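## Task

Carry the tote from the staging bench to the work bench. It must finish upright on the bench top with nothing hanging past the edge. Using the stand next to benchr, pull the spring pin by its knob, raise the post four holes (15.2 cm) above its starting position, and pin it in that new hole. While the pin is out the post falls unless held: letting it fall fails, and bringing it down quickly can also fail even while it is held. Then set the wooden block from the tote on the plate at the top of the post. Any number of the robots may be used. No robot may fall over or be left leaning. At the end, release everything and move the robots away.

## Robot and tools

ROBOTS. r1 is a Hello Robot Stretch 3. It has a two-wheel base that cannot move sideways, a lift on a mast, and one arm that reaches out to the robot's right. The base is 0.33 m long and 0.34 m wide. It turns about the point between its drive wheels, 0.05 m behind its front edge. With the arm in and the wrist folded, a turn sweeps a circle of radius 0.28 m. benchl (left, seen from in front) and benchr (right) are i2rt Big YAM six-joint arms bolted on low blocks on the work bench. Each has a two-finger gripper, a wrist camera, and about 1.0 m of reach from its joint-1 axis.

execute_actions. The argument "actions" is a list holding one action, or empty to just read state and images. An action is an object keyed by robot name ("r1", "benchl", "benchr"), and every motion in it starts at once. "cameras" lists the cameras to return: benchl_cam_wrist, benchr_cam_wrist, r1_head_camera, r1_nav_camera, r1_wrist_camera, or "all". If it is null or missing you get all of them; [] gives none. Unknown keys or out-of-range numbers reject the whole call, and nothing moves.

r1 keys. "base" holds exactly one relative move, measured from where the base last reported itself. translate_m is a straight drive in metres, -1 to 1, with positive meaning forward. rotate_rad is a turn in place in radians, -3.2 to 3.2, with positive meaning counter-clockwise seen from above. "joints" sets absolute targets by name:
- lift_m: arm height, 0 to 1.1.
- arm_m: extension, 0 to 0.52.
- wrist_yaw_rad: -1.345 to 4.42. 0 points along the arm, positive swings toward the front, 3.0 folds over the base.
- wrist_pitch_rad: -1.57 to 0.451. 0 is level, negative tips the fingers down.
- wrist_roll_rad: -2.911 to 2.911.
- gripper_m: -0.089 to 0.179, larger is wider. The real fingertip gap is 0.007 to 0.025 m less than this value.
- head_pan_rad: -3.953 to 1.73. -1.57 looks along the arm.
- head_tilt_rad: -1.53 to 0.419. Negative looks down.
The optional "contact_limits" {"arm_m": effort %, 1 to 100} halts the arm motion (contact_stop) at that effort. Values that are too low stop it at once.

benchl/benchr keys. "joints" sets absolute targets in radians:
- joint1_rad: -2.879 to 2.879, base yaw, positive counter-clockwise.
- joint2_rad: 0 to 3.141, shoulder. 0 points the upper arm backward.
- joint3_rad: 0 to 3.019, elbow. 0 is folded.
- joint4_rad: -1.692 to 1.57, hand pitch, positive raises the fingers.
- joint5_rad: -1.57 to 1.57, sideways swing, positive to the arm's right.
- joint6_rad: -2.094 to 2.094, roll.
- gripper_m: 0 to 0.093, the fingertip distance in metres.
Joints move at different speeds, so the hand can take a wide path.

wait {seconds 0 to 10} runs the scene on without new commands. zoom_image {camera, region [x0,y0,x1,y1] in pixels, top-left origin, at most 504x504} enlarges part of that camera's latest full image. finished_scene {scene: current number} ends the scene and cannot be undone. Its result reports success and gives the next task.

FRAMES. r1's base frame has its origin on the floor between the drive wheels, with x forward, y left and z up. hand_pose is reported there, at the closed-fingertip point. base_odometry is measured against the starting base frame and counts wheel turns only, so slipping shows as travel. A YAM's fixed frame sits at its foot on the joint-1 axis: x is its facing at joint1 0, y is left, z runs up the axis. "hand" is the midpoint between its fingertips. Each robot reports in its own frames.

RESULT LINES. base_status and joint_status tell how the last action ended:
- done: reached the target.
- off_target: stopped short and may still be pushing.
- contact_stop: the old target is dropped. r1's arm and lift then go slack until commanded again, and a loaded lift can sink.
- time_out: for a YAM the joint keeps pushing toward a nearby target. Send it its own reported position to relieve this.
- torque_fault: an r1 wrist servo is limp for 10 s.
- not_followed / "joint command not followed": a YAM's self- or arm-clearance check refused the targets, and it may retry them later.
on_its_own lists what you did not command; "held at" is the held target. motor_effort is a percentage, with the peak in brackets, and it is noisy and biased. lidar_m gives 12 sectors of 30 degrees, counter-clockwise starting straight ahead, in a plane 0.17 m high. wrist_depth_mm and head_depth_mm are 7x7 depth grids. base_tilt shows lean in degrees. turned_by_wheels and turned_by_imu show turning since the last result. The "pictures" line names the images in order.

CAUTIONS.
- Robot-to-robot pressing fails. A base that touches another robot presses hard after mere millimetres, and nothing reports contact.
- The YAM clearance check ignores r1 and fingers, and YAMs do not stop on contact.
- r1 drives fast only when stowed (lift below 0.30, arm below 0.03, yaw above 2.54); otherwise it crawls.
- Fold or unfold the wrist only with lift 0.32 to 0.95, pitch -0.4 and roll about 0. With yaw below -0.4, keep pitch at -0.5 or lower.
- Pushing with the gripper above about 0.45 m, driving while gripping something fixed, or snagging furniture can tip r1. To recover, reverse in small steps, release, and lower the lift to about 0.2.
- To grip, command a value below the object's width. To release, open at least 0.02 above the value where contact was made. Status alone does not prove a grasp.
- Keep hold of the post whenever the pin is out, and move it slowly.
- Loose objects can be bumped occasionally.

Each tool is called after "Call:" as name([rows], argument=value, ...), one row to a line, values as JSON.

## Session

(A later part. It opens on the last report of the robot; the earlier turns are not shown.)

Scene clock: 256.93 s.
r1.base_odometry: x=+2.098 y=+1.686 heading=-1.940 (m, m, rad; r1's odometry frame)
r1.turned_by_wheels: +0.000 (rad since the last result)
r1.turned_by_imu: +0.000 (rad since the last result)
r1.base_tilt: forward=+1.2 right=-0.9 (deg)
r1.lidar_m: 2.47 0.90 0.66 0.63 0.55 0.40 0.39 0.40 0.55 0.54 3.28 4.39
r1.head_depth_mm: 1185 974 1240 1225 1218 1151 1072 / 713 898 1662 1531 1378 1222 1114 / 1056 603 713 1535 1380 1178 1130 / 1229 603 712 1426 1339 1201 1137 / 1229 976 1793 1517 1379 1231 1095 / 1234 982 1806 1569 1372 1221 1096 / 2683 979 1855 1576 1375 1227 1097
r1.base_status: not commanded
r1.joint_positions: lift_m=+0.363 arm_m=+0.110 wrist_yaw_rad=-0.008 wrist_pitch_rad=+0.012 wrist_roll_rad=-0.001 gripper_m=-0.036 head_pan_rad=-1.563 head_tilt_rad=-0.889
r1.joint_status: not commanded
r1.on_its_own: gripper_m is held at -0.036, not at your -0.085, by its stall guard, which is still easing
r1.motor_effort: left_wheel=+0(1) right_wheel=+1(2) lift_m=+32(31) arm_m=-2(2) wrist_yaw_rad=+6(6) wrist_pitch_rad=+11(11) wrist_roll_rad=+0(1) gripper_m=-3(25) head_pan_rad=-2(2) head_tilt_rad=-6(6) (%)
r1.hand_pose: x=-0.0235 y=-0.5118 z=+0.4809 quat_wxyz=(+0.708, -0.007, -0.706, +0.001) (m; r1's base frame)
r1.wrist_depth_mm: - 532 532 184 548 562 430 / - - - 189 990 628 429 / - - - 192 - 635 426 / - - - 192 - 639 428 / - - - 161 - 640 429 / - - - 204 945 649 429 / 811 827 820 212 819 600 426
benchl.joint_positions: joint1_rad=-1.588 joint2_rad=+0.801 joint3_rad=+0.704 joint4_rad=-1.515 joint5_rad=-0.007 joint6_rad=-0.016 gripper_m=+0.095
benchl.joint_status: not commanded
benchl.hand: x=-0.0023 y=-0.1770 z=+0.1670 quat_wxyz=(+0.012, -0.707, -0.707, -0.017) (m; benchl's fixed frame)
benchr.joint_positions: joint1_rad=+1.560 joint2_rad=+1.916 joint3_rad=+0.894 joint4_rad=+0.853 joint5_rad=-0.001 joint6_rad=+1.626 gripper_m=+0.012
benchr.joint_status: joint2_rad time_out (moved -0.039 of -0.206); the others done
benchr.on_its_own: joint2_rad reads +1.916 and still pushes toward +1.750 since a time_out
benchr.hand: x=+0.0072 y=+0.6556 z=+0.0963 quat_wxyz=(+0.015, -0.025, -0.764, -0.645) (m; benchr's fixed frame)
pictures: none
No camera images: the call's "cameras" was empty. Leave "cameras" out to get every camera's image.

Call:
execute_actions([
  {"r1":{"joints":{"gripper_m":0.05}},"benchr":{"joints":{"joint2_rad":2.02,"joint3_rad":0.9,"joint4_rad":1.17,"joint6_rad":1.59}}},
], cameras=[])

Call:
execute_actions([
  {"r1":{"joints":{"arm_m":0.121}},"benchr":{"joints":{"joint2_rad":1.99}}},
], cameras=["benchr_cam_wrist"])

Call:
execute_actions([
  {"r1":{"joints":{"gripper_m":-0.089}}},
], cameras=[])

Call:
execute_actions([
  {"r1":{"joints":{"arm_m":0.109}}},
], cameras=[])

Call:
execute_actions([
  {"r1":{"joints":{"gripper_m":-0.088}},"benchr":{"joints":{"joint2_rad":1.9,"joint4_rad":1.1}}},
], cameras=[])

Scene clock: 263.63 s.
r1.base_odometry: x=+2.098 y=+1.686 heading=-1.940 (m, m, rad; r1's odometry frame)
r1.turned_by_wheels: +0.000 (rad since the last result)
r1.turned_by_imu: -0.001 (rad since the last result)
r1.base_tilt: forward=+1.3 right=-1.0 (deg)
r1.lidar_m: 2.47 0.90 0.66 0.63 0.55 0.40 0.39 0.40 0.55 0.54 3.28 4.37
r1.head_depth_mm: 1184 973 1236 1224 1219 1157 1073 / 1108 927 1673 1528 1362 1228 1115 / 1047 608 711 1526 1373 1181 1130 / 1229 607 714 1424 1327 1203 1127 / 1227 976 1802 1517 1374 1219 1101 / 1225 976 1798 1575 1370 1220 1095 / 2695 980 1851 1574 1378 1217 1098
r1.base_status: not commanded
r1.joint_positions: lift_m=+0.363 arm_m=+0.110 wrist_yaw_rad=-0.003 wrist_pitch_rad=+0.012 wrist_roll_rad=-0.001 gripper_m=+0.050 head_pan_rad=-1.563 head_tilt_rad=-0.889
r1.joint_status: all done
r1.motor_effort: left_wheel=+0(0) right_wheel=+0(2) lift_m=+32(31) arm_m=-3(2) wrist_yaw_rad=+2(5) wrist_pitch_rad=+11(11) wrist_roll_rad=+0(1) gripper_m=+0(78) head_pan_rad=-3(3) head_tilt_rad=-7(6) (%)
r1.hand_pose: x=-0.0221 y=-0.5118 z=+0.4810 quat_wxyz=(+0.708, -0.005, -0.706, +0.003) (m; r1's base frame)
r1.wrist_depth_mm: - 534 532 185 556 539 428 / - - - 521 - 649 431 / - - - 193 - 646 433 / - - - 192 - 652 433 / - - - 195 - 643 431 / - - - 204 942 648 431 / 820 823 819 211 800 604 436
benchl.joint_positions: joint1_rad=-1.588 joint2_rad=+0.801 joint3_rad=+0.704 joint4_rad=-1.515 joint5_rad=-0.007 joint6_rad=-0.016 gripper_m=+0.095
benchl.joint_status: not commanded
benchl.hand: x=-0.0023 y=-0.1770 z=+0.1670 quat_wxyz=(+0.012, -0.707, -0.707, -0.017) (m; benchl's fixed frame)
benchr.joint_positions: joint1_rad=+1.560 joint2_rad=+2.023 joint3_rad=+0.889 joint4_rad=+1.129 joint5_rad=+0.002 joint6_rad=+1.604 gripper_m=+0.005
benchr.joint_status: all done
benchr.on_its_own: gripper_m moved -0.007 toward your old target +0.000
benchr.hand: x=+0.0077 y=+0.6560 z=+0.0938 quat_wxyz=(+0.007, -0.016, -0.709, -0.705) (m; benchr's fixed frame)
pictures: none
No camera images: the call's "cameras" was empty. Leave "cameras" out to get every camera's image.

Scene clock: 264.47 s.
r1.base_odometry: x=+2.098 y=+1.686 heading=-1.940 (m, m, rad; r1's odometry frame)
r1.turned_by_wheels: +0.000 (rad since the last result)
r1.turned_by_imu: +0.000 (rad since the last result)
r1.base_tilt: forward=+1.5 right=-0.8 (deg)
r1.lidar_m: 2.48 0.90 0.66 0.63 0.55 0.40 0.39 0.40 0.55 0.55 3.28 4.38
r1.head_depth_mm: 1182 978 1237 1222 1213 1154 1072 / 1099 920 1665 1532 1374 1222 1110 / 1056 607 711 1532 1369 - 1129 / 1234 609 716 1437 1326 1202 1135 / 1234 984 1791 1533 1377 1218 1101 / 1235 986 1811 1582 1381 1222 1105 / 2688 983 1833 1570 1371 1226 1102
r1.base_status: not commanded
r1.joint_positions: lift_m=+0.363 arm_m=+0.121 wrist_yaw_rad=-0.002 wrist_pitch_rad=+0.012 wrist_roll_rad=-0.001 gripper_m=+0.050 head_pan_rad=-1.563 head_tilt_rad=-0.889
r1.joint_status: all done
r1.motor_effort: left_wheel=+0(0) right_wheel=+0(0) lift_m=+31(32) arm_m=+2(1) wrist_yaw_rad=+1(1) wrist_pitch_rad=+11(11) wrist_roll_rad=+1(0) gripper_m=+0(0) head_pan_rad=-2(2) head_tilt_rad=-6(6) (%)
r1.hand_pose: x=-0.0220 y=-0.5222 z=+0.4810 quat_wxyz=(+0.708, -0.005, -0.706, +0.003) (m; r1's base frame)
r1.wrist_depth_mm: - 538 532 175 549 562 426 / - - - 179 - 652 428 / - - - 182 - 644 428 / - - - 182 - 641 433 / - - - 183 - 651 436 / - - - 193 972 656 435 / 832 816 813 199 802 604 439
benchl.joint_positions: joint1_rad=-1.588 joint2_rad=+0.801 joint3_rad=+0.704 joint4_rad=-1.515 joint5_rad=-0.007 joint6_rad=-0.016 gripper_m=+0.095
benchl.joint_status: not commanded
benchl.hand: x=-0.0023 y=-0.1770 z=+0.1670 quat_wxyz=(+0.012, -0.707, -0.707, -0.017) (m; benchl's fixed frame)
benchr.joint_positions: joint1_rad=+1.560 joint2_rad=+2.023 joint3_rad=+0.889 joint4_rad=+1.129 joint5_rad=+0.002 joint6_rad=+1.604 gripper_m=+0.005
benchr.joint_status: all done
benchr.hand: x=+0.0077 y=+0.6560 z=+0.0938 quat_wxyz=(+0.007, -0.016, -0.709, -0.705) (m; benchr's fixed frame)
pictures: benchr_cam_wrist
Images, in order (width x height): benchr_cam_wrist 616x616.

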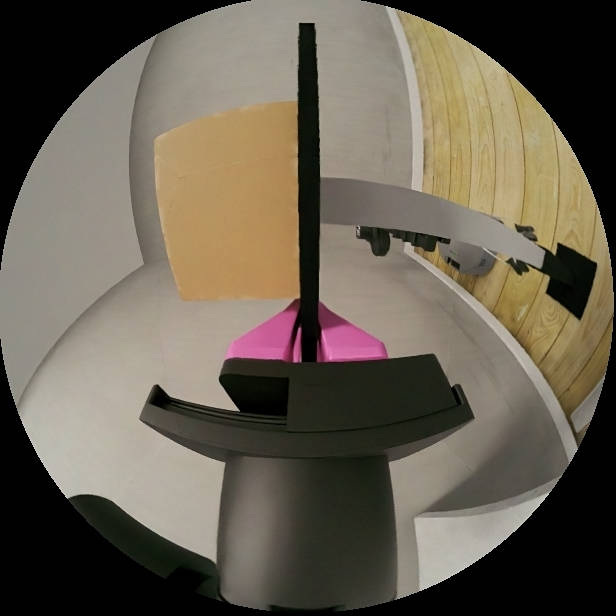

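Scene clock: 266.33 s.
r1.base_odometry: x=+2.098 y=+1.686 heading=-1.940 (m, m, rad; r1's odometry frame)
r1.turned_by_wheels: +0.000 (rad since the last result)
r1.turned_by_imu: -0.001 (rad since the last result)
r1.base_tilt: forward=+1.3 right=-1.1 (deg)
r1.lidar_m: 2.48 0.90 0.66 0.63 0.55 0.40 0.39 0.40 0.55 0.54 3.27 4.36
r1.head_depth_mm: 1192 976 1232 1226 1218 1156 1077 / 1105 920 1685 1531 1369 1215 1114 / 1054 608 714 1530 1386 - 1132 / 1230 609 710 1455 1337 1202 1131 / 1233 978 1793 1531 1383 1216 1099 / 1227 980 1806 1579 1387 1230 1098 / 2651 975 1845 1591 1378 1219 1094
r1.base_status: not commanded
r1.joint_positions: lift_m=+0.363 arm_m=+0.121 wrist_yaw_rad=+0.000 wrist_pitch_rad=+0.010 wrist_roll_rad=+0.000 gripper_m=-0.087 head_pan_rad=-1.563 head_tilt_rad=-0.889
r1.joint_status: all done
r1.motor_effort: left_wheel=+0(0) right_wheel=+4(4) lift_m=+32(31) arm_m=+3(2) wrist_yaw_rad=-1(1) wrist_pitch_rad=+12(12) wrist_roll_rad=+0(1) gripper_m=-44(96) head_pan_rad=-3(2) head_tilt_rad=-6(6) (%)
r1.hand_pose: x=-0.0214 y=-0.5221 z=+0.4805 quat_wxyz=(+0.708, -0.003, -0.707, +0.003) (m; r1's base frame)
r1.wrist_depth_mm: - 536 541 175 557 564 433 / - - - 180 - 643 431 / - - - 183 - 659 431 / - - - 182 - 655 437 / - - - 150 - 653 436 / - - - 194 943 660 435 / 826 804 811 200 801 607 434
benchl.joint_positions: joint1_rad=-1.588 joint2_rad=+0.801 joint3_rad=+0.704 joint4_rad=-1.515 joint5_rad=-0.007 joint6_rad=-0.016 gripper_m=+0.095
benchl.joint_status: not commanded
benchl.hand: x=-0.0023 y=-0.1770 z=+0.1670 quat_wxyz=(+0.012, -0.707, -0.707, -0.017) (m; benchl's fixed frame)
benchr.joint_positions: joint1_rad=+1.560 joint2_rad=+2.023 joint3_rad=+0.889 joint4_rad=+1.129 joint5_rad=+0.002 joint6_rad=+1.604 gripper_m=+0.005
benchr.joint_status: not commanded
benchr.hand: x=+0.0077 y=+0.6560 z=+0.0938 quat_wxyz=(+0.007, -0.016, -0.709, -0.705) (m; benchr's fixed frame)
pictures: none
No camera images: the call's "cameras" was empty. Leave "cameras" out to get every camera's image.

Scene clock: 267.20 s.
r1.base_odometry: x=+2.098 y=+1.686 heading=-1.940 (m, m, rad; r1's odometry frame)
r1.turned_by_wheels: +0.000 (rad since the last result)
r1.turned_by_imu: +0.000 (rad since the last result)
r1.base_tilt: forward=+1.2 right=-0.9 (deg)
r1.lidar_m: 2.48 0.90 0.66 0.63 0.55 0.40 0.39 0.40 0.55 0.54 3.28 4.35
r1.head_depth_mm: 1191 979 1236 1229 1219 1156 1067 / 1109 920 1701 1527 1373 1220 1113 / 1053 639 715 1523 1376 1213 1133 / 1225 652 711 1439 1333 1196 1124 / 1228 974 1752 1537 1372 1223 1099 / 1230 977 1788 1576 1380 1227 1104 / 2691 980 1842 1577 1379 1225 1101
r1.base_status: not commanded
r1.joint_positions: lift_m=+0.363 arm_m=+0.110 wrist_yaw_rad=-0.008 wrist_pitch_rad=+0.010 wrist_roll_rad=+0.000 gripper_m=-0.084 head_pan_rad=-1.563 head_tilt_rad=-0.889
r1.joint_status: all done
r1.motor_effort: left_wheel=+0(0) right_wheel=+1(4) lift_m=+32(32) arm_m=-6(12) wrist_yaw_rad=+5(6) wrist_pitch_rad=+13(13) wrist_roll_rad=+0(0) gripper_m=-40(44) head_pan_rad=-2(2) head_tilt_rad=-6(6) (%)
r1.hand_pose: x=-0.0235 y=-0.5112 z=+0.4804 quat_wxyz=(+0.708, -0.006, -0.707, +0.000) (m; r1's base frame)
r1.wrist_depth_mm: - 547 544 186 551 557 422 / - - - 189 - 633 422 / - - - 191 - 637 426 / - - - 193 - 633 428 / - - - 157 - 621 427 / - - - 205 918 641 428 / 825 827 802 213 804 601 434
benchl.joint_positions: joint1_rad=-1.588 joint2_rad=+0.801 joint3_rad=+0.704 joint4_rad=-1.515 joint5_rad=-0.007 joint6_rad=-0.016 gripper_m=+0.095
benchl.joint_status: not commanded
benchl.hand: x=-0.0023 y=-0.1770 z=+0.1670 quat_wxyz=(+0.012, -0.707, -0.707, -0.017) (m; benchl's fixed frame)
benchr.joint_positions: joint1_rad=+1.560 joint2_rad=+2.032 joint3_rad=+0.889 joint4_rad=+1.129 joint5_rad=+0.002 joint6_rad=+1.604 gripper_m=+0.005
benchr.joint_status: not commanded
benchr.hand: x=+0.0077 y=+0.6556 z=+0.0883 quat_wxyz=(+0.007, -0.016, -0.712, -0.702) (m; benchr's fixed frame)
pictures: none
No camera images: the call's "cameras" was empty. Leave "cameras" out to get every camera's image.

Scene clock: 267.97 s.
r1.base_odometry: x=+2.098 y=+1.686 heading=-1.940 (m, m, rad; r1's odometry frame)
r1.turned_by_wheels: +0.000 (rad since the last result)
r1.turned_by_imu: +0.000 (rad since the last result)
r1.base_tilt: forward=+1.1 right=-0.9 (deg)
r1.lidar_m: 2.47 0.90 0.65 0.63 0.55 0.41 0.39 0.40 0.55 0.54 3.27 4.41
r1.head_depth_mm: 1181 974 1232 1227 1212 1152 1078 / 1101 920 1663 1531 1374 1228 1117 / 1054 610 712 1525 1365 1210 1129 / 1228 609 713 1442 1342 1203 1134 / 1223 979 1790 1518 1384 1233 1103 / 1227 976 1779 1574 1376 1226 1099 / 2683 979 1842 1573 1380 1218 1098
r1.base_status: not commanded
r1.joint_positions: lift_m=+0.363 arm_m=+0.110 wrist_yaw_rad=-0.008 wrist_pitch_rad=+0.010 wrist_roll_rad=+0.000 gripper_m=-0.084 head_pan_rad=-1.563 head_tilt_rad=-0.889
r1.joint_status: all done
r1.motor_effort: left_wheel=+0(0) right_wheel=+2(1) lift_m=+32(32) arm_m=-6(6) wrist_yaw_rad=+5(5) wrist_pitch_rad=+12(13) wrist_roll_rad=+0(0) gripper_m=-18(61) head_pan_rad=-2(2) head_tilt_rad=-6(6) (%)
r1.hand_pose: x=-0.0235 y=-0.5112 z=+0.4804 quat_wxyz=(+0.708, -0.006, -0.707, +0.000) (m; r1's base frame)
r1.wrist_depth_mm: - 543 542 185 554 546 426 / - - - 190 - 643 428 / - - - 192 - 640 425 / - - - 192 - 636 429 / - - - 157 - 642 429 / - - - 204 927 633 430 / 820 796 826 213 795 607 431
benchl.joint_positions: joint1_rad=-1.588 joint2_rad=+0.801 joint3_rad=+0.704 joint4_rad=-1.515 joint5_rad=-0.007 joint6_rad=-0.016 gripper_m=+0.095
benchl.joint_status: not commanded
benchl.hand: x=-0.0023 y=-0.1770 z=+0.1670 quat_wxyz=(+0.012, -0.707, -0.707, -0.017) (m; benchl's fixed frame)
benchr.joint_positions: joint1_rad=+1.560 joint2_rad=+2.001 joint3_rad=+0.889 joint4_rad=+1.078 joint5_rad=+0.002 joint6_rad=+1.612 gripper_m=+0.006
benchr.joint_status: all done
benchr.hand: x=+0.0078 y=+0.6565 z=+0.0957 quat_wxyz=(+0.010, -0.019, -0.719, -0.695) (m; benchr's fixed frame)
pictures: none
No camera images: the call's "cameras" was empty. Leave "cameras" out to get every camera's image.

Call:
execute_actions([
  {"r1":{"joints":{"gripper_m":0.05}},"benchr":{"joints":{"joint2_rad":1.99,"joint4_rad":1.12}}},
], cameras=[])

Call:
execute_actions([
  {"r1":{"joints":{"arm_m":0.12}}},
], cameras=[])

Call:
execute_actions([
  {"r1":{"joints":{"gripper_m":-0.089}}},
], cameras=[])

Call:
execute_actions([
  {"r1":{"joints":{"arm_m":0.109}}},
], cameras=[])

Call:
execute_actions([
  {"r1":{"joints":{"gripper_m":0.05}}},
], cameras=[])

Call:
execute_actions([
  {"r1":{"joints":{"arm_m":0.12}}},
], cameras=[])

Call:
execute_actions([
  {"r1":{"joints":{"gripper_m":-0.089}}},
], cameras=[])

Call:
execute_actions([
  {"r1":{"joints":{"arm_m":0.108}}},
], cameras=[])

Call:
execute_actions([
  {"benchr":{"joints":{"joint2_rad":1.88,"joint4_rad":1.09}}},
], cameras=[])

Scene clock: 279.10 s.
r1.base_odometry: x=+2.098 y=+1.686 heading=-1.940 (m, m, rad; r1's odometry frame)
r1.turned_by_wheels: +0.000 (rad since the last result)
r1.turned_by_imu: -0.002 (rad since the last result)
r1.base_tilt: forward=+1.3 right=-0.9 (deg)
r1.lidar_m: 2.47 0.90 0.65 0.63 0.55 0.40 0.39 0.40 0.55 0.55 3.26 4.40
r1.head_depth_mm: 1185 972 1236 1222 1213 1152 1068 / 1104 923 1669 1515 1375 1211 1116 / 1051 609 716 1527 1376 1211 1130 / 1227 609 711 1440 1325 1199 1133 / 1228 978 1789 1543 1376 1226 1098 / 1224 978 1807 1568 1367 1223 1094 / 2681 978 1847 1583 1370 1222 1099
r1.base_status: not commanded
r1.joint_positions: lift_m=+0.363 arm_m=+0.109 wrist_yaw_rad=-0.003 wrist_pitch_rad=+0.010 wrist_roll_rad=+0.000 gripper_m=+0.050 head_pan_rad=-1.563 head_tilt_rad=-0.889
r1.joint_status: all done
r1.motor_effort: left_wheel=+0(0) right_wheel=+0(1) lift_m=+31(31) arm_m=-2(4) wrist_yaw_rad=+2(5) wrist_pitch_rad=+12(13) wrist_roll_rad=+0(0) gripper_m=+1(80) head_pan_rad=-3(3) head_tilt_rad=-6(6) (%)
r1.hand_pose: x=-0.0221 y=-0.5108 z=+0.4806 quat_wxyz=(+0.708, -0.004, -0.707, +0.003) (m; r1's base frame)
r1.wrist_depth_mm: - 540 540 186 555 561 431 / - - - 523 - 630 433 / - - - 195 - 649 428 / - - - 194 - 641 425 / - - - 195 - 652 434 / - - - 205 963 637 434 / 820 824 822 213 820 611 436
benchl.joint_positions: joint1_rad=-1.588 joint2_rad=+0.801 joint3_rad=+0.704 joint4_rad=-1.515 joint5_rad=-0.007 joint6_rad=-0.016 gripper_m=+0.095
benchl.joint_status: not commanded
benchl.hand: x=-0.0023 y=-0.1770 z=+0.1670 quat_wxyz=(+0.012, -0.707, -0.707, -0.017) (m; benchl's fixed frame)
benchr.joint_positions: joint1_rad=+1.560 joint2_rad=+2.004 joint3_rad=+0.889 joint4_rad=+1.080 joint5_rad=+0.002 joint6_rad=+1.612 gripper_m=+0.006
benchr.joint_status: all done
benchr.hand: x=+0.0078 y=+0.6564 z=+0.0942 quat_wxyz=(+0.010, -0.019, -0.719, -0.695) (m; benchr's fixed frame)
pictures: none
No camera images: the call's "cameras" was empty. Leave "cameras" out to get every camera's image.

Scene clock: 279.93 s.
r1.base_odometry: x=+2.098 y=+1.686 heading=-1.940 (m, m, rad; r1's odometry frame)
r1.turned_by_wheels: +0.000 (rad since the last result)
r1.turned_by_imu: +0.000 (rad since the last result)
r1.base_tilt: forward=+1.3 right=-1.2 (deg)
r1.lidar_m: 2.48 0.90 0.65 0.63 0.55 0.41 0.39 0.40 0.55 0.54 3.25 4.40
r1.head_depth_mm: 1180 971 1231 1228 1213 1153 1072 / 1100 921 1677 1535 1380 1223 1112 / 1057 607 714 1534 1373 - 1132 / 1235 607 712 1435 1311 1197 1126 / 1221 977 1786 1531 1373 1227 1103 / 1236 981 1792 1571 1371 1220 1100 / 2684 981 1846 1577 1382 1218 1100
r1.base_status: not commanded
r1.joint_positions: lift_m=+0.363 arm_m=+0.120 wrist_yaw_rad=-0.002 wrist_pitch_rad=+0.010 wrist_roll_rad=+0.000 gripper_m=+0.050 head_pan_rad=-1.563 head_tilt_rad=-0.889
r1.joint_status: all done
r1.motor_effort: left_wheel=+0(0) right_wheel=+0(0) lift_m=+31(32) arm_m=+2(3) wrist_yaw_rad=+2(2) wrist_pitch_rad=+12(12) wrist_roll_rad=+0(0) gripper_m=+1(1) head_pan_rad=-2(2) head_tilt_rad=-6(6) (%)
r1.hand_pose: x=-0.0220 y=-0.5212 z=+0.4806 quat_wxyz=(+0.708, -0.004, -0.707, +0.003) (m; r1's base frame)
r1.wrist_depth_mm: - 547 534 176 562 556 431 / - - - 180 - 644 436 / - - - 184 - 651 428 / - - - 182 - 649 432 / - - - 186 - 657 432 / - - - 194 925 658 433 / 816 812 808 201 801 609 435
benchl.joint_positions: joint1_rad=-1.588 joint2_rad=+0.801 joint3_rad=+0.704 joint4_rad=-1.515 joint5_rad=-0.007 joint6_rad=-0.016 gripper_m=+0.095
benchl.joint_status: not commanded
benchl.hand: x=-0.0023 y=-0.1770 z=+0.1670 quat_wxyz=(+0.012, -0.707, -0.707, -0.017) (m; benchl's fixed frame)
benchr.joint_positions: joint1_rad=+1.560 joint2_rad=+2.004 joint3_rad=+0.889 joint4_rad=+1.080 joint5_rad=+0.002 joint6_rad=+1.612 gripper_m=+0.006
benchr.joint_status: not commanded
benchr.hand: x=+0.0078 y=+0.6564 z=+0.0942 quat_wxyz=(+0.010, -0.019, -0.719, -0.695) (m; benchr's fixed frame)
pictures: none
No camera images: the call's "cameras" was empty. Leave "cameras" out to get every camera's image.

Scene clock: 281.80 s.
r1.base_odometry: x=+2.098 y=+1.686 heading=-1.940 (m, m, rad; r1's odometry frame)
r1.turned_by_wheels: +0.000 (rad since the last result)
r1.turned_by_imu: +0.000 (rad since the last result)
r1.base_tilt: forward=+1.4 right=-0.9 (deg)
r1.lidar_m: 2.48 0.90 0.65 0.63 0.55 0.40 0.39 0.40 0.55 0.54 3.28 4.40
r1.head_depth_mm: 1183 977 1234 1232 1216 1156 1069 / 1110 923 1718 1512 1372 1221 1107 / 1051 642 716 1522 1370 - 1134 / 1225 654 619 1446 1340 1194 1137 / 1222 982 1766 1533 1376 1222 1102 / 1231 974 1800 1576 1373 1223 1096 / 2691 979 1851 1573 1368 1224 1104
r1.base_status: not commanded
r1.joint_positions: lift_m=+0.363 arm_m=+0.121 wrist_yaw_rad=-0.005 wrist_pitch_rad=+0.010 wrist_roll_rad=+0.000 gripper_m=-0.087 head_pan_rad=-1.563 head_tilt_rad=-0.889
r1.joint_status: all done
r1.motor_effort: left_wheel=+0(0) right_wheel=+2(2) lift_m=+31(32) arm_m=-4(4) wrist_yaw_rad=+3(5) wrist_pitch_rad=+12(12) wrist_roll_rad=+0(0) gripper_m=-41(96) head_pan_rad=-2(3) head_tilt_rad=-6(6) (%)
r1.hand_pose: x=-0.0228 y=-0.5220 z=+0.4805 quat_wxyz=(+0.708, -0.005, -0.707, +0.001) (m; r1's base frame)
r1.wrist_depth_mm: - 532 543 175 551 560 422 / - - - 180 - 641 424 / - - - 183 - 641 430 / - - - 182 - 648 434 / - - - 146 - 639 425 / - - - 193 922 635 429 / 818 819 820 200 795 608 432
benchl.joint_positions: joint1_rad=-1.588 joint2_rad=+0.801 joint3_rad=+0.704 joint4_rad=-1.515 joint5_rad=-0.007 joint6_rad=-0.016 gripper_m=+0.095
benchl.joint_status: not commanded
benchl.hand: x=-0.0023 y=-0.1770 z=+0.1670 quat_wxyz=(+0.012, -0.707, -0.707, -0.017) (m; benchl's fixed frame)
benchr.joint_positions: joint1_rad=+1.560 joint2_rad=+2.017 joint3_rad=+0.889 joint4_rad=+1.080 joint5_rad=+0.002 joint6_rad=+1.615 gripper_m=+0.006
benchr.joint_status: not commanded
benchr.hand: x=+0.0077 y=+0.6559 z=+0.0855 quat_wxyz=(+0.011, -0.020, -0.724, -0.690) (m; benchr's fixed frame)
pictures: none
No camera images: the call's "cameras" was empty. Leave "cameras" out to get every camera's image.

Scene clock: 282.63 s.
r1.base_odometry: x=+2.098 y=+1.686 heading=-1.940 (m, m, rad; r1's odometry frame)
r1.turned_by_wheels: +0.000 (rad since the last result)
r1.turned_by_imu: +0.000 (rad since the last result)
r1.base_tilt: forward=+1.2 right=-1.2 (deg)
r1.lidar_m: 2.48 0.90 0.66 0.63 0.55 0.41 0.39 0.40 0.55 0.54 3.27 4.37
r1.head_depth_mm: 1185 974 1240 1220 1219 1164 1072 / 1109 921 1712 1526 1367 1218 1115 / 1053 643 713 1534 1377 1208 1135 / 1232 651 619 1444 1334 1197 1129 / 1228 977 1733 1525 1382 1227 1104 / 1234 975 1789 1568 1387 1222 1100 / 2658 982 1853 1574 1379 1222 1099
r1.base_status: not commanded
r1.joint_positions: lift_m=+0.363 arm_m=+0.110 wrist_yaw_rad=-0.008 wrist_pitch_rad=+0.009 wrist_roll_rad=+0.000 gripper_m=-0.084 head_pan_rad=-1.563 head_tilt_rad=-0.889
r1.joint_status: all done
r1.motor_effort: left_wheel=+0(1) right_wheel=+2(1) lift_m=+32(32) arm_m=-6(9) wrist_yaw_rad=+5(5) wrist_pitch_rad=+13(13) wrist_roll_rad=+0(0) gripper_m=-41(42) head_pan_rad=-2(2) head_tilt_rad=-6(6) (%)
r1.hand_pose: x=-0.0235 y=-0.5112 z=+0.4803 quat_wxyz=(+0.708, -0.006, -0.707, +0.000) (m; r1's base frame)
r1.wrist_depth_mm: - 532 541 185 553 553 425 / - - - 189 - 635 424 / - - - 191 - 637 423 / - - - 192 - 627 430 / - - - 157 - 631 430 / - - - 206 960 646 429 / 815 823 822 212 802 595 433
benchl.joint_positions: joint1_rad=-1.588 joint2_rad=+0.801 joint3_rad=+0.704 joint4_rad=-1.515 joint5_rad=-0.007 joint6_rad=-0.016 gripper_m=+0.095
benchl.joint_status: not commanded
benchl.hand: x=-0.0023 y=-0.1770 z=+0.1670 quat_wxyz=(+0.012, -0.707, -0.707, -0.017) (m; benchl's fixed frame)
benchr.joint_positions: joint1_rad=+1.560 joint2_rad=+2.017 joint3_rad=+0.889 joint4_rad=+1.080 joint5_rad=+0.002 joint6_rad=+1.615 gripper_m=+0.006
benchr.joint_status: not commanded
benchr.hand: x=+0.0077 y=+0.6559 z=+0.0855 quat_wxyz=(+0.011, -0.020, -0.724, -0.690) (m; benchr's fixed frame)
pictures: none
No camera images: the call's "cameras" was empty. Leave "cameras" out to get every camera's image.

Scene clock: 284.47 s.
r1.base_odometry: x=+2.098 y=+1.686 heading=-1.940 (m, m, rad; r1's odometry frame)
r1.turned_by_wheels: +0.000 (rad since the last result)
r1.turned_by_imu: +0.000 (rad since the last result)
r1.base_tilt: forward=+1.4 right=-1.0 (deg)
r1.lidar_m: 2.48 0.90 0.65 0.63 0.55 0.41 0.39 0.40 0.55 0.54 3.27 4.39
r1.head_depth_mm: 1178 975 1229 1222 1213 1161 1071 / 1107 922 1711 1534 1373 1223 1111 / 1051 642 713 1524 1375 1211 1130 / 1228 653 617 1433 1334 1199 1133 / 1228 981 1791 1535 1383 1224 1102 / 1231 978 1786 1573 1374 1221 1101 / 2673 980 1834 1577 1380 1216 1099
r1.base_status: not commanded
r1.joint_positions: lift_m=+0.363 arm_m=+0.109 wrist_yaw_rad=-0.003 wrist_pitch_rad=+0.010 wrist_roll_rad=+0.000 gripper_m=+0.050 head_pan_rad=-1.563 head_tilt_rad=-0.889
r1.joint_status: all done
r1.motor_effort: left_wheel=+0(0) right_wheel=+0(1) lift_m=+32(33) arm_m=-3(6) wrist_yaw_rad=+1(5) wrist_pitch_rad=+12(13) wrist_roll_rad=+0(0) gripper_m=+1(80) head_pan_rad=-2(3) head_tilt_rad=-6(6) (%)
r1.hand_pose: x=-0.0221 y=-0.5108 z=+0.4805 quat_wxyz=(+0.708, -0.004, -0.707, +0.002) (m; r1's base frame)
r1.wrist_depth_mm: - 539 545 186 556 550 426 / - - - 525 - 659 428 / - - - 196 - 638 432 / - - - 192 - 657 432 / - - - 196 - 658 430 / - - - 204 930 651 431 / 793 808 808 214 812 603 439
benchl.joint_positions: joint1_rad=-1.588 joint2_rad=+0.801 joint3_rad=+0.704 joint4_rad=-1.515 joint5_rad=-0.007 joint6_rad=-0.016 gripper_m=+0.095
benchl.joint_status: not commanded
benchl.hand: x=-0.0023 y=-0.1770 z=+0.1670 quat_wxyz=(+0.012, -0.707, -0.707, -0.017) (m; benchl's fixed frame)
benchr.joint_positions: joint1_rad=+1.560 joint2_rad=+2.017 joint3_rad=+0.889 joint4_rad=+1.080 joint5_rad=+0.002 joint6_rad=+1.615 gripper_m=+0.006
benchr.joint_status: not commanded
benchr.hand: x=+0.0077 y=+0.6559 z=+0.0855 quat_wxyz=(+0.011, -0.020, -0.724, -0.690) (m; benchr's fixed frame)
pictures: none
No camera images: the call's "cameras" was empty. Leave "cameras" out to get every camera's image.

Scene clock: 285.30 s.
r1.base_odometry: x=+2.098 y=+1.686 heading=-1.940 (m, m, rad; r1's odometry frame)
r1.turned_by_wheels: +0.000 (rad since the last result)
r1.turned_by_imu: +0.000 (rad since the last result)
r1.base_tilt: forward=+1.3 right=-1.0 (deg)
r1.lidar_m: 2.47 0.90 0.65 0.63 0.55 0.40 0.39 0.40 0.55 0.55 3.29 4.38
r1.head_depth_mm: 1180 974 1232 1222 1212 1154 1068 / 1101 924 1725 1524 1375 1222 1112 / 1051 641 715 1533 1375 - 1136 / 1230 653 620 1433 1315 1202 1133 / 1229 975 1808 1546 1377 1228 1100 / 1231 983 1806 1567 1380 1229 1101 / 2682 979 1828 1572 1371 1223 1106
r1.base_status: not commanded
r1.joint_positions: lift_m=+0.363 arm_m=+0.120 wrist_yaw_rad=-0.002 wrist_pitch_rad=+0.010 wrist_roll_rad=+0.000 gripper_m=+0.050 head_pan_rad=-1.563 head_tilt_rad=-0.889
r1.joint_status: all done
r1.motor_effort: left_wheel=+0(0) right_wheel=+0(0) lift_m=+32(32) arm_m=+2(1) wrist_yaw_rad=+1(1) wrist_pitch_rad=+12(12) wrist_roll_rad=+0(0) gripper_m=+0(1) head_pan_rad=-3(3) head_tilt_rad=-6(7) (%)
r1.hand_pose: x=-0.0220 y=-0.5211 z=+0.4805 quat_wxyz=(+0.708, -0.004, -0.707, +0.003) (m; r1's base frame)
r1.wrist_depth_mm: - 535 543 175 553 562 438 / - - - 180 - 645 426 / - - - 183 - 637 430 / - - - 183 - 653 428 / - - - 185 - 649 429 / - - - 194 937 635 434 / 826 810 812 201 809 606 433
benchl.joint_positions: joint1_rad=-1.588 joint2_rad=+0.801 joint3_rad=+0.704 joint4_rad=-1.515 joint5_rad=-0.007 joint6_rad=-0.016 gripper_m=+0.095
benchl.joint_status: not commanded
benchl.hand: x=-0.0023 y=-0.1770 z=+0.1670 quat_wxyz=(+0.012, -0.707, -0.707, -0.017) (m; benchl's fixed frame)
benchr.joint_positions: joint1_rad=+1.560 joint2_rad=+2.017 joint3_rad=+0.889 joint4_rad=+1.080 joint5_rad=+0.002 joint6_rad=+1.615 gripper_m=+0.006
benchr.joint_status: not commanded
benchr.hand: x=+0.0077 y=+0.6559 z=+0.0855 quat_wxyz=(+0.011, -0.020, -0.724, -0.690) (m; benchr's fixed frame)
pictures: none
No camera images: the call's "cameras" was empty. Leave "cameras" out to get every camera's image.

Scene clock: 287.17 s.
r1.base_odometry: x=+2.098 y=+1.686 heading=-1.940 (m, m, rad; r1's odometry frame)
r1.turned_by_wheels: +0.000 (rad since the last result)
r1.turned_by_imu: +0.000 (rad since the last result)
r1.base_tilt: forward=+1.3 right=-0.9 (deg)
r1.lidar_m: 2.48 0.90 0.66 0.63 0.55 0.41 0.39 0.41 0.55 0.55 3.26 4.39
r1.head_depth_mm: 1183 978 1234 1227 1208 1155 1073 / 1104 922 1705 1525 1371 1219 1113 / 1053 640 712 1536 1381 - 1128 / 1226 652 616 1425 1349 1204 1128 / 1227 977 1739 1538 1379 1219 1099 / 1226 974 1784 1583 1379 1225 1102 / 2686 975 1853 1580 1374 1221 1101
r1.base_status: not commanded
r1.joint_positions: lift_m=+0.363 arm_m=+0.121 wrist_yaw_rad=-0.005 wrist_pitch_rad=+0.010 wrist_roll_rad=+0.000 gripper_m=-0.087 head_pan_rad=-1.563 head_tilt_rad=-0.889
r1.joint_status: all done
r1.motor_effort: left_wheel=+0(0) right_wheel=+2(2) lift_m=+32(33) arm_m=-5(5) wrist_yaw_rad=+3(5) wrist_pitch_rad=+12(12) wrist_roll_rad=+0(0) gripper_m=-42(96) head_pan_rad=-3(2) head_tilt_rad=-6(6) (%)
r1.hand_pose: x=-0.0228 y=-0.5220 z=+0.4804 quat_wxyz=(+0.708, -0.005, -0.707, +0.001) (m; r1's base frame)
r1.wrist_depth_mm: - 542 549 175 552 559 428 / - - - 179 - 636 427 / - - - 181 - 640 424 / - - - 181 - 644 425 / - - - 145 - 646 426 / - - - 193 954 648 433 / 832 817 808 200 786 607 436
benchl.joint_positions: joint1_rad=-1.588 joint2_rad=+0.801 joint3_rad=+0.704 joint4_rad=-1.515 joint5_rad=-0.007 joint6_rad=-0.016 gripper_m=+0.095
benchl.joint_status: not commanded
benchl.hand: x=-0.0023 y=-0.1770 z=+0.1670 quat_wxyz=(+0.012, -0.707, -0.707, -0.017) (m; benchl's fixed frame)
benchr.joint_positions: joint1_rad=+1.560 joint2_rad=+2.017 joint3_rad=+0.889 joint4_rad=+1.080 joint5_rad=+0.002 joint6_rad=+1.615 gripper_m=+0.006
benchr.joint_status: not commanded
benchr.hand: x=+0.0077 y=+0.6559 z=+0.0855 quat_wxyz=(+0.011, -0.020, -0.724, -0.690) (m; benchr's fixed frame)
pictures: none
No camera images: the call's "cameras" was empty. Leave "cameras" out to get every camera's image.

Scene clock: 288.03 s.
r1.base_odometry: x=+2.098 y=+1.686 heading=-1.940 (m, m, rad; r1's odometry frame)
r1.turned_by_wheels: +0.000 (rad since the last result)
r1.turned_by_imu: +0.000 (rad since the last result)
r1.base_tilt: forward=+1.4 right=-1.0 (deg)
r1.lidar_m: 2.48 0.90 0.66 0.63 0.55 0.40 0.39 0.41 0.55 0.54 3.27 4.37
r1.head_depth_mm: 1188 979 1235 1214 1214 1161 1074 / 1105 923 1710 1529 1377 1217 1112 / 1051 643 712 1534 1378 1212 1123 / 1229 653 618 1436 1340 1204 1140 / 1224 976 1738 1536 1376 1217 1098 / 1227 979 1780 1574 1375 1225 1106 / 2657 976 1844 1577 1373 1222 1097
r1.base_status: not commanded
r1.joint_positions: lift_m=+0.363 arm_m=+0.109 wrist_yaw_rad=-0.008 wrist_pitch_rad=+0.009 wrist_roll_rad=+0.000 gripper_m=-0.084 head_pan_rad=-1.563 head_tilt_rad=-0.889
r1.joint_status: all done
r1.motor_effort: left_wheel=+0(1) right_wheel=+2(2) lift_m=+32(32) arm_m=-6(12) wrist_yaw_rad=+6(6) wrist_pitch_rad=+13(13) wrist_roll_rad=+0(0) gripper_m=-40(42) head_pan_rad=-3(3) head_tilt_rad=-6(6) (%)
r1.hand_pose: x=-0.0235 y=-0.5101 z=+0.4801 quat_wxyz=(+0.708, -0.006, -0.707, +0.000) (m; r1's base frame)
r1.wrist_depth_mm: - 548 545 186 559 543 426 / - - - 191 - 626 426 / - - - 192 - 629 426 / - - - 193 - 640 425 / - - - 158 - 634 429 / - - - 208 927 636 430 / 813 810 795 214 795 603 427
benchl.joint_positions: joint1_rad=-1.588 joint2_rad=+0.801 joint3_rad=+0.704 joint4_rad=-1.515 joint5_rad=-0.007 joint6_rad=-0.016 gripper_m=+0.095
benchl.joint_status: not commanded
benchl.hand: x=-0.0023 y=-0.1770 z=+0.1670 quat_wxyz=(+0.012, -0.707, -0.707, -0.017) (m; benchl's fixed frame)
benchr.joint_positions: joint1_rad=+1.560 joint2_rad=+2.017 joint3_rad=+0.889 joint4_rad=+1.080 joint5_rad=+0.002 joint6_rad=+1.615 gripper_m=+0.006
benchr.joint_status: not commanded
benchr.hand: x=+0.0077 y=+0.6559 z=+0.0855 quat_wxyz=(+0.011, -0.020, -0.724, -0.690) (m; benchr's fixed frame)
pictures: none
No camera images: the call's "cameras" was empty. Leave "cameras" out to get every camera's image.

Scene clock: 289.00 s.
r1.base_odometry: x=+2.098 y=+1.686 heading=-1.940 (m, m, rad; r1's odometry frame)
r1.turned_by_wheels: +0.000 (rad since the last result)
r1.turned_by_imu: +0.000 (rad since the last result)
r1.base_tilt: forward=+1.4 right=-1.0 (deg)
r1.lidar_m: 2.48 0.90 0.65 0.63 0.55 0.41 0.39 0.40 0.55 0.54 3.26 4.39
r1.head_depth_mm: 1185 975 1233 1227 1216 1154 1072 / 1107 920 1667 1532 1376 1223 1117 / 1054 605 713 1525 1378 1241 1127 / 1225 603 713 1438 1344 1202 1130 / 1227 977 1792 1529 1378 1220 1099 / 1225 981 1802 1564 1375 1220 1096 / 2675 982 1833 1576 1375 1219 1098
r1.base_status: not commanded
r1.joint_positions: lift_m=+0.363 arm_m=+0.108 wrist_yaw_rad=-0.008 wrist_pitch_rad=+0.008 wrist_roll_rad=+0.000 gripper_m=-0.077 head_pan_rad=-1.563 head_tilt_rad=-0.889
r1.joint_status: not commanded
r1.on_its_own: gripper_m is held at -0.078, not at your -0.089, by its stall guard, which is still easing
r1.motor_effort: left_wheel=-1(1) right_wheel=+3(2) lift_m=+32(32) arm_m=-2(6) wrist_yaw_rad=+5(5) wrist_pitch_rad=+13(14) wrist_roll_rad=+0(0) gripper_m=-33(40) head_pan_rad=-2(2) head_tilt_rad=-6(6) (%)
r1.hand_pose: x=-0.0235 y=-0.5096 z=+0.4799 quat_wxyz=(+0.708, -0.005, -0.707, +0.000) (m; r1's base frame)
r1.wrist_depth_mm: - 535 548 187 568 557 422 / - - - 191 - 641 427 / - - - 193 - 634 426 / - - - 195 - 648 430 / - - - 162 - 635 427 / - - - 207 924 628 424 / 817 814 815 214 790 600 430
benchl.joint_positions: joint1_rad=-1.588 joint2_rad=+0.801 joint3_rad=+0.704 joint4_rad=-1.515 joint5_rad=-0.007 joint6_rad=-0.016 gripper_m=+0.095
benchl.joint_status: not commanded
benchl.hand: x=-0.0023 y=-0.1770 z=+0.1670 quat_wxyz=(+0.012, -0.707, -0.707, -0.017) (m; benchl's fixed frame)
benchr.joint_positions: joint1_rad=+1.560 joint2_rad=+1.990 joint3_rad=+0.887 joint4_rad=+1.062 joint5_rad=+0.002 joint6_rad=+1.615 gripper_m=+0.006
benchr.joint_status: all done
benchr.hand: x=+0.0078 y=+0.6562 z=+0.0978 quat_wxyz=(+0.011, -0.020, -0.721, -0.693) (m; benchr's fixed frame)
pictures: none
No camera images: the call's "cameras" was empty. Leave "cameras" out to get every camera's image.

Call:
execute_actions([
  {"r1":{"joints":{"gripper_m":0.05}},"benchr":{"joints":{"joint2_rad":1.97,"joint4_rad":1.12}}},
], cameras=[])

Call:
execute_actions([
  {"r1":{"joints":{"arm_m":0.12}}},
], cameras=[])

Call:
execute_actions([
  {"r1":{"joints":{"gripper_m":-0.089}}},
], cameras=[])

Call:
execute_actions([
  {"r1":{"joints":{"arm_m":0.113}}},
], cameras=[])

Call:
execute_actions([
  {"benchr":{"joints":{"joint2_rad":1.85,"joint3_rad":0.92,"joint4_rad":1.09}}},
], cameras=[])

Call:
execute_actions([
  {"benchr":{"joints":{"joint2_rad":1.77,"joint4_rad":1.01}}},
], cameras=[])

Scene clock: 298.00 s.
r1.base_odometry: x=+2.098 y=+1.686 heading=-1.940 (m, m, rad; r1's odometry frame)
r1.turned_by_wheels: +0.000 (rad since the last result)
r1.turned_by_imu: -0.002 (rad since the last result)
r1.base_tilt: forward=+1.4 right=-0.9 (deg)
r1.lidar_m: 2.47 0.90 0.66 0.63 0.55 0.40 0.39 0.40 0.55 0.54 3.28 4.37
r1.head_depth_mm: 1187 977 1236 1227 1213 1155 1075 / 1109 919 1685 1528 1368 1223 1117 / 1048 607 715 1535 1361 1210 1134 / 1221 607 714 1429 1318 1205 1137 / 1225 976 1780 1533 1377 1219 1102 / 1231 977 1814 1579 1373 1224 1101 / 2667 980 1846 1581 1378 1216 1098
r1.base_status: not commanded
r1.joint_positions: lift_m=+0.363 arm_m=+0.108 wrist_yaw_rad=-0.003 wrist_pitch_rad=+0.009 wrist_roll_rad=+0.000 gripper_m=+0.050 head_pan_rad=-1.563 head_tilt_rad=-0.889
r1.joint_status: all done
r1.motor_effort: left_wheel=+0(1) right_wheel=-1(2) lift_m=+31(33) arm_m=-2(1) wrist_yaw_rad=+2(6) wrist_pitch_rad=+13(13) wrist_roll_rad=+0(0) gripper_m=+1(80) head_pan_rad=-3(3) head_tilt_rad=-6(5) (%)
r1.hand_pose: x=-0.0221 y=-0.5096 z=+0.4803 quat_wxyz=(+0.708, -0.004, -0.707, +0.002) (m; r1's base frame)
r1.wrist_depth_mm: - 537 539 187 553 565 430 / - - - 526 - 639 426 / - - - 195 - 639 426 / - - - 195 - 643 435 / - - - 199 - 655 429 / - - - 205 917 652 426 / 827 823 804 213 806 615 433
benchl.joint_positions: joint1_rad=-1.588 joint2_rad=+0.801 joint3_rad=+0.704 joint4_rad=-1.515 joint5_rad=-0.007 joint6_rad=-0.016 gripper_m=+0.095
benchl.joint_status: not commanded
benchl.hand: x=-0.0023 y=-0.1770 z=+0.1670 quat_wxyz=(+0.012, -0.707, -0.707, -0.017) (m; benchl's fixed frame)
benchr.joint_positions: joint1_rad=+1.560 joint2_rad=+1.999 joint3_rad=+0.887 joint4_rad=+1.071 joint5_rad=+0.002 joint6_rad=+1.615 gripper_m=+0.006
benchr.joint_status: all done
benchr.hand: x=+0.0077 y=+0.6560 z=+0.0945 quat_wxyz=(+0.011, -0.020, -0.721, -0.693) (m; benchr's fixed frame)
pictures: none
No camera images: the call's "cameras" was empty. Leave "cameras" out to get every camera's image.

Scene clock: 298.87 s.
r1.base_odometry: x=+2.098 y=+1.686 heading=-1.940 (m, m, rad; r1's odometry frame)
r1.turned_by_wheels: +0.000 (rad since the last result)
r1.turned_by_imu: +0.000 (rad since the last result)
r1.base_tilt: forward=+1.3 right=-1.0 (deg)
r1.lidar_m: 2.47 0.90 0.66 0.63 0.55 0.40 0.39 0.40 0.55 0.54 3.28 4.36
r1.head_depth_mm: 1188 978 1231 1219 1215 1157 1067 / 1104 924 1669 1525 1384 1223 1106 / 1055 606 715 1530 1377 - 1133 / 1230 609 710 1432 1322 1202 1133 / 1225 973 1801 1533 1380 1224 1099 / 1228 979 1801 1568 1381 1226 1095 / 2661 977 1842 1582 1374 1225 1098
r1.base_status: not commanded
r1.joint_positions: lift_m=+0.363 arm_m=+0.120 wrist_yaw_rad=-0.002 wrist_pitch_rad=+0.009 wrist_roll_rad=+0.000 gripper_m=+0.050 head_pan_rad=-1.563 head_tilt_rad=-0.889
r1.joint_status: all done
r1.motor_effort: left_wheel=+0(0) right_wheel=+0(1) lift_m=+33(33) arm_m=+2(3) wrist_yaw_rad=+1(1) wrist_pitch_rad=+13(13) wrist_roll_rad=+0(0) gripper_m=+0(1) head_pan_rad=-2(2) head_tilt_rad=-6(5) (%)
r1.hand_pose: x=-0.0220 y=-0.5211 z=+0.4803 quat_wxyz=(+0.708, -0.004, -0.707, +0.002) (m; r1's base frame)
r1.wrist_depth_mm: - 543 549 175 558 562 425 / - - - 181 - 648 430 / - - - 183 - 642 428 / - - - 182 - 658 430 / - - - 184 - 655 432 / - - - 194 930 654 437 / 831 799 808 200 816 613 438
benchl.joint_positions: joint1_rad=-1.588 joint2_rad=+0.801 joint3_rad=+0.704 joint4_rad=-1.515 joint5_rad=-0.007 joint6_rad=-0.016 gripper_m=+0.095
benchl.joint_status: not commanded
benchl.hand: x=-0.0023 y=-0.1770 z=+0.1670 quat_wxyz=(+0.012, -0.707, -0.707, -0.017) (m; benchl's fixed frame)
benchr.joint_positions: joint1_rad=+1.560 joint2_rad=+1.999 joint3_rad=+0.887 joint4_rad=+1.071 joint5_rad=+0.002 joint6_rad=+1.615 gripper_m=+0.006
benchr.joint_status: not commanded
benchr.hand: x=+0.0077 y=+0.6560 z=+0.0945 quat_wxyz=(+0.011, -0.020, -0.721, -0.693) (m; benchr's fixed frame)
pictures: none
No camera images: the call's "cameras" was empty. Leave "cameras" out to get every camera's image.

Scene clock: 300.73 s.
r1.base_odometry: x=+2.098 y=+1.686 heading=-1.940 (m, m, rad; r1's odometry frame)
r1.turned_by_wheels: +0.000 (rad since the last result)
r1.turned_by_imu: +0.000 (rad since the last result)
r1.base_tilt: forward=+1.5 right=-0.9 (deg)
r1.lidar_m: 2.47 0.90 0.66 0.63 0.55 0.40 0.39 0.40 0.55 0.54 3.28 4.38
r1.head_depth_mm: 1178 971 1240 1221 1213 1155 1076 / 1104 923 1666 1527 1371 1222 1107 / 1052 607 713 1539 1370 - 1132 / 1227 606 713 1440 1338 1201 1130 / 1233 982 1794 1528 1377 1221 1097 / 1225 974 1797 1576 1374 1225 1099 / 2676 982 1845 1561 1375 1219 1103
r1.base_status: not commanded
r1.joint_positions: lift_m=+0.363 arm_m=+0.120 wrist_yaw_rad=-0.006 wrist_pitch_rad=+0.009 wrist_roll_rad=+0.000 gripper_m=-0.087 head_pan_rad=-1.563 head_tilt_rad=-0.889
r1.joint_status: all done
r1.motor_effort: left_wheel=+0(0) right_wheel=+1(2) lift_m=+32(33) arm_m=-1(2) wrist_yaw_rad=+4(6) wrist_pitch_rad=+13(13) wrist_roll_rad=+0(0) gripper_m=-42(96) head_pan_rad=-3(2) head_tilt_rad=-5(6) (%)
r1.hand_pose: x=-0.0230 y=-0.5216 z=+0.4801 quat_wxyz=(+0.708, -0.005, -0.707, +0.001) (m; r1's base frame)
r1.wrist_depth_mm: - 546 552 174 568 560 425 / - - - 181 - 622 426 / - - - 182 - 643 424 / - - - 182 - 639 431 / - - - 150 - 628 429 / - - - 193 926 643 432 / 823 834 792 201 793 598 432
benchl.joint_positions: joint1_rad=-1.588 joint2_rad=+0.801 joint3_rad=+0.704 joint4_rad=-1.515 joint5_rad=-0.007 joint6_rad=-0.016 gripper_m=+0.095
benchl.joint_status: not commanded
benchl.hand: x=-0.0023 y=-0.1770 z=+0.1670 quat_wxyz=(+0.012, -0.707, -0.707, -0.017) (m; benchl's fixed frame)
benchr.joint_positions: joint1_rad=+1.560 joint2_rad=+1.999 joint3_rad=+0.887 joint4_rad=+1.071 joint5_rad=+0.002 joint6_rad=+1.615 gripper_m=+0.006
benchr.joint_status: not commanded
benchr.hand: x=+0.0077 y=+0.6560 z=+0.0945 quat_wxyz=(+0.011, -0.020, -0.721, -0.693) (m; benchr's fixed frame)
pictures: none
No camera images: the call's "cameras" was empty. Leave "cameras" out to get every camera's image.

Scene clock: 301.47 s.
r1.base_odometry: x=+2.098 y=+1.686 heading=-1.940 (m, m, rad; r1's odometry frame)
r1.turned_by_wheels: +0.000 (rad since the last result)
r1.turned_by_imu: +0.000 (rad since the last result)
r1.base_tilt: forward=+1.4 right=-0.8 (deg)
r1.lidar_m: 2.48 0.90 0.66 0.63 0.55 0.40 0.39 0.40 0.55 0.54 3.26 4.38
r1.head_depth_mm: 1177 979 1241 1231 1215 1159 1075 / 1104 919 1666 1524 1381 1221 1110 / 1051 626 714 1526 1377 1182 1128 / 1222 611 714 1432 1348 1206 1128 / 1225 976 1788 1528 1376 1224 1099 / 1230 978 1792 1559 1382 1221 1103 / 2670 976 1843 1575 1370 1216 1097
r1.base_status: not commanded
r1.joint_positions: lift_m=+0.363 arm_m=+0.114 wrist_yaw_rad=-0.007 wrist_pitch_rad=+0.008 wrist_roll_rad=+0.000 gripper_m=-0.084 head_pan_rad=-1.563 head_tilt_rad=-0.889
r1.joint_status: all done
r1.motor_effort: left_wheel=+0(0) right_wheel=+2(2) lift_m=+32(33) arm_m=-9(10) wrist_yaw_rad=+5(5) wrist_pitch_rad=+13(13) wrist_roll_rad=+0(0) gripper_m=-40(42) head_pan_rad=-3(2) head_tilt_rad=-6(7) (%)
r1.hand_pose: x=-0.0233 y=-0.5155 z=+0.4800 quat_wxyz=(+0.708, -0.005, -0.707, +0.000) (m; r1's base frame)
r1.wrist_depth_mm: - 546 539 180 554 556 434 / - - - 185 - 624 424 / - - - 187 - 634 424 / - - - 188 - 629 428 / - - - 153 - 638 427 / - - - 201 934 633 426 / 822 810 790 208 801 602 430
benchl.joint_positions: joint1_rad=-1.588 joint2_rad=+0.801 joint3_rad=+0.704 joint4_rad=-1.515 joint5_rad=-0.007 joint6_rad=-0.016 gripper_m=+0.095
benchl.joint_status: not commanded
benchl.hand: x=-0.0023 y=-0.1770 z=+0.1670 quat_wxyz=(+0.012, -0.707, -0.707, -0.017) (m; benchl's fixed frame)
benchr.joint_positions: joint1_rad=+1.560 joint2_rad=+2.002 joint3_rad=+0.887 joint4_rad=+1.071 joint5_rad=+0.002 joint6_rad=+1.615 gripper_m=+0.006
benchr.joint_status: not commanded
benchr.hand: x=+0.0077 y=+0.6559 z=+0.0923 quat_wxyz=(+0.011, -0.020, -0.722, -0.691) (m; benchr's fixed frame)
pictures: none
No camera images: the call's "cameras" was empty. Leave "cameras" out to get every camera's image.

Scene clock: 302.33 s.
r1.base_odometry: x=+2.098 y=+1.686 heading=-1.940 (m, m, rad; r1's odometry frame)
r1.turned_by_wheels: +0.000 (rad since the last result)
r1.turned_by_imu: +0.000 (rad since the last result)
r1.base_tilt: forward=+1.5 right=-1.0 (deg)
r1.lidar_m: 2.47 0.90 0.66 0.63 0.55 0.40 0.39 0.40 0.55 0.54 3.26 4.39
r1.head_depth_mm: 1183 970 1238 1235 1216 1162 1074 / 690 922 1722 1532 1378 1229 1111 / 1051 551 1759 1535 1376 1185 1128 / 1234 553 1139 1438 1341 1196 1134 / 1221 976 1795 1539 1377 1225 1100 / 1228 979 1797 1569 1377 1224 1096 / 2701 978 1824 1568 1380 1220 1100
r1.base_status: not commanded
r1.joint_positions: lift_m=+0.363 arm_m=+0.114 wrist_yaw_rad=-0.007 wrist_pitch_rad=+0.008 wrist_roll_rad=+0.000 gripper_m=-0.080 head_pan_rad=-1.563 head_tilt_rad=-0.889
r1.joint_status: not commanded
r1.on_its_own: gripper_m is held at -0.082, not at your -0.089, by its stall guard, which is still easing
r1.motor_effort: left_wheel=+0(0) right_wheel=+1(2) lift_m=+33(32) arm_m=-9(9) wrist_yaw_rad=+4(5) wrist_pitch_rad=+13(13) wrist_roll_rad=+0(0) gripper_m=-39(40) head_pan_rad=-3(2) head_tilt_rad=-6(6) (%)
r1.hand_pose: x=-0.0233 y=-0.5155 z=+0.4800 quat_wxyz=(+0.708, -0.005, -0.707, +0.000) (m; r1's base frame)
r1.wrist_depth_mm: - 548 547 180 560 560 425 / - - - 185 - 629 431 / - - - 187 - 636 427 / - - - 189 - 638 428 / - - - 152 - 645 433 / - - - 200 948 644 431 / 820 823 805 207 786 604 427
benchl.joint_positions: joint1_rad=-1.588 joint2_rad=+0.801 joint3_rad=+0.704 joint4_rad=-1.515 joint5_rad=-0.007 joint6_rad=-0.016 gripper_m=+0.095
benchl.joint_status: not commanded
benchl.hand: x=-0.0023 y=-0.1770 z=+0.1670 quat_wxyz=(+0.012, -0.707, -0.707, -0.017) (m; benchl's fixed frame)
benchr.joint_positions: joint1_rad=+1.560 joint2_rad=+1.943 joint3_rad=+0.887 joint4_rad=+1.059 joint5_rad=+0.002 joint6_rad=+1.604 gripper_m=+0.005
benchr.joint_status: all done
benchr.hand: x=+0.0079 y=+0.6570 z=+0.1269 quat_wxyz=(+0.007, -0.016, -0.706, -0.708) (m; benchr's fixed frame)
pictures: none
No camera images: the call's "cameras" was empty. Leave "cameras" out to get every camera's image.

Scene clock: 303.17 s.
r1.base_odometry: x=+2.098 y=+1.686 heading=-1.940 (m, m, rad; r1's odometry frame)
r1.turned_by_wheels: +0.000 (rad since the last result)
r1.turned_by_imu: +0.000 (rad since the last result)
r1.base_tilt: forward=+1.3 right=-0.9 (deg)
r1.lidar_m: 2.48 0.90 0.66 0.63 0.55 0.41 0.39 0.40 0.55 0.54 3.28 4.39
r1.head_depth_mm: 1182 974 1231 1229 1217 1158 1067 / 644 899 1706 1534 1372 1216 1111 / 704 523 1749 1534 1375 1179 1131 / 1216 527 1172 1432 1345 1199 1127 / 1227 946 1810 1534 1379 1217 1100 / 1225 977 1797 1572 1382 1216 1103 / 2679 976 1832 1570 1379 1220 1098
r1.base_status: not commanded
r1.joint_positions: lift_m=+0.363 arm_m=+0.114 wrist_yaw_rad=-0.008 wrist_pitch_rad=+0.008 wrist_roll_rad=+0.000 gripper_m=-0.074 head_pan_rad=-1.563 head_tilt_rad=-0.889
r1.joint_status: not commanded
r1.on_its_own: gripper_m is held at -0.075, not at your -0.089, by its stall guard, which is still easing
r1.motor_effort: left_wheel=+0(0) right_wheel=+2(2) lift_m=+32(33) arm_m=-8(9) wrist_yaw_rad=+5(5) wrist_pitch_rad=+13(13) wrist_roll_rad=+0(0) gripper_m=-17(39) head_pan_rad=-2(2) head_tilt_rad=-6(7) (%)
r1.hand_pose: x=-0.0234 y=-0.5154 z=+0.4800 quat_wxyz=(+0.708, -0.005, -0.707, +0.000) (m; r1's base frame)
r1.wrist_depth_mm: - 537 535 180 556 542 427 / - - - 184 - 633 425 / - - - 188 - 636 424 / - - - 188 - 628 429 / - - - 153 - 636 428 / - - - 201 925 639 431 / 830 810 809 207 810 589 432
benchl.joint_positions: joint1_rad=-1.588 joint2_rad=+0.801 joint3_rad=+0.704 joint4_rad=-1.515 joint5_rad=-0.007 joint6_rad=-0.016 gripper_m=+0.095
benchl.joint_status: not commanded
benchl.hand: x=-0.0023 y=-0.1770 z=+0.1670 quat_wxyz=(+0.012, -0.707, -0.707, -0.017) (m; benchl's fixed frame)
benchr.joint_positions: joint1_rad=+1.560 joint2_rad=+1.868 joint3_rad=+0.887 joint4_rad=+0.980 joint5_rad=+0.004 joint6_rad=+1.604 gripper_m=+0.005
benchr.joint_status: all done
benchr.hand: x=+0.0081 y=+0.6563 z=+0.1553 quat_wxyz=(+0.007, -0.017, -0.707, -0.707) (m; benchr's fixed frame)
pictures: none
No camera images: the call's "cameras" was empty. Leave "cameras" out to get every camera's image.


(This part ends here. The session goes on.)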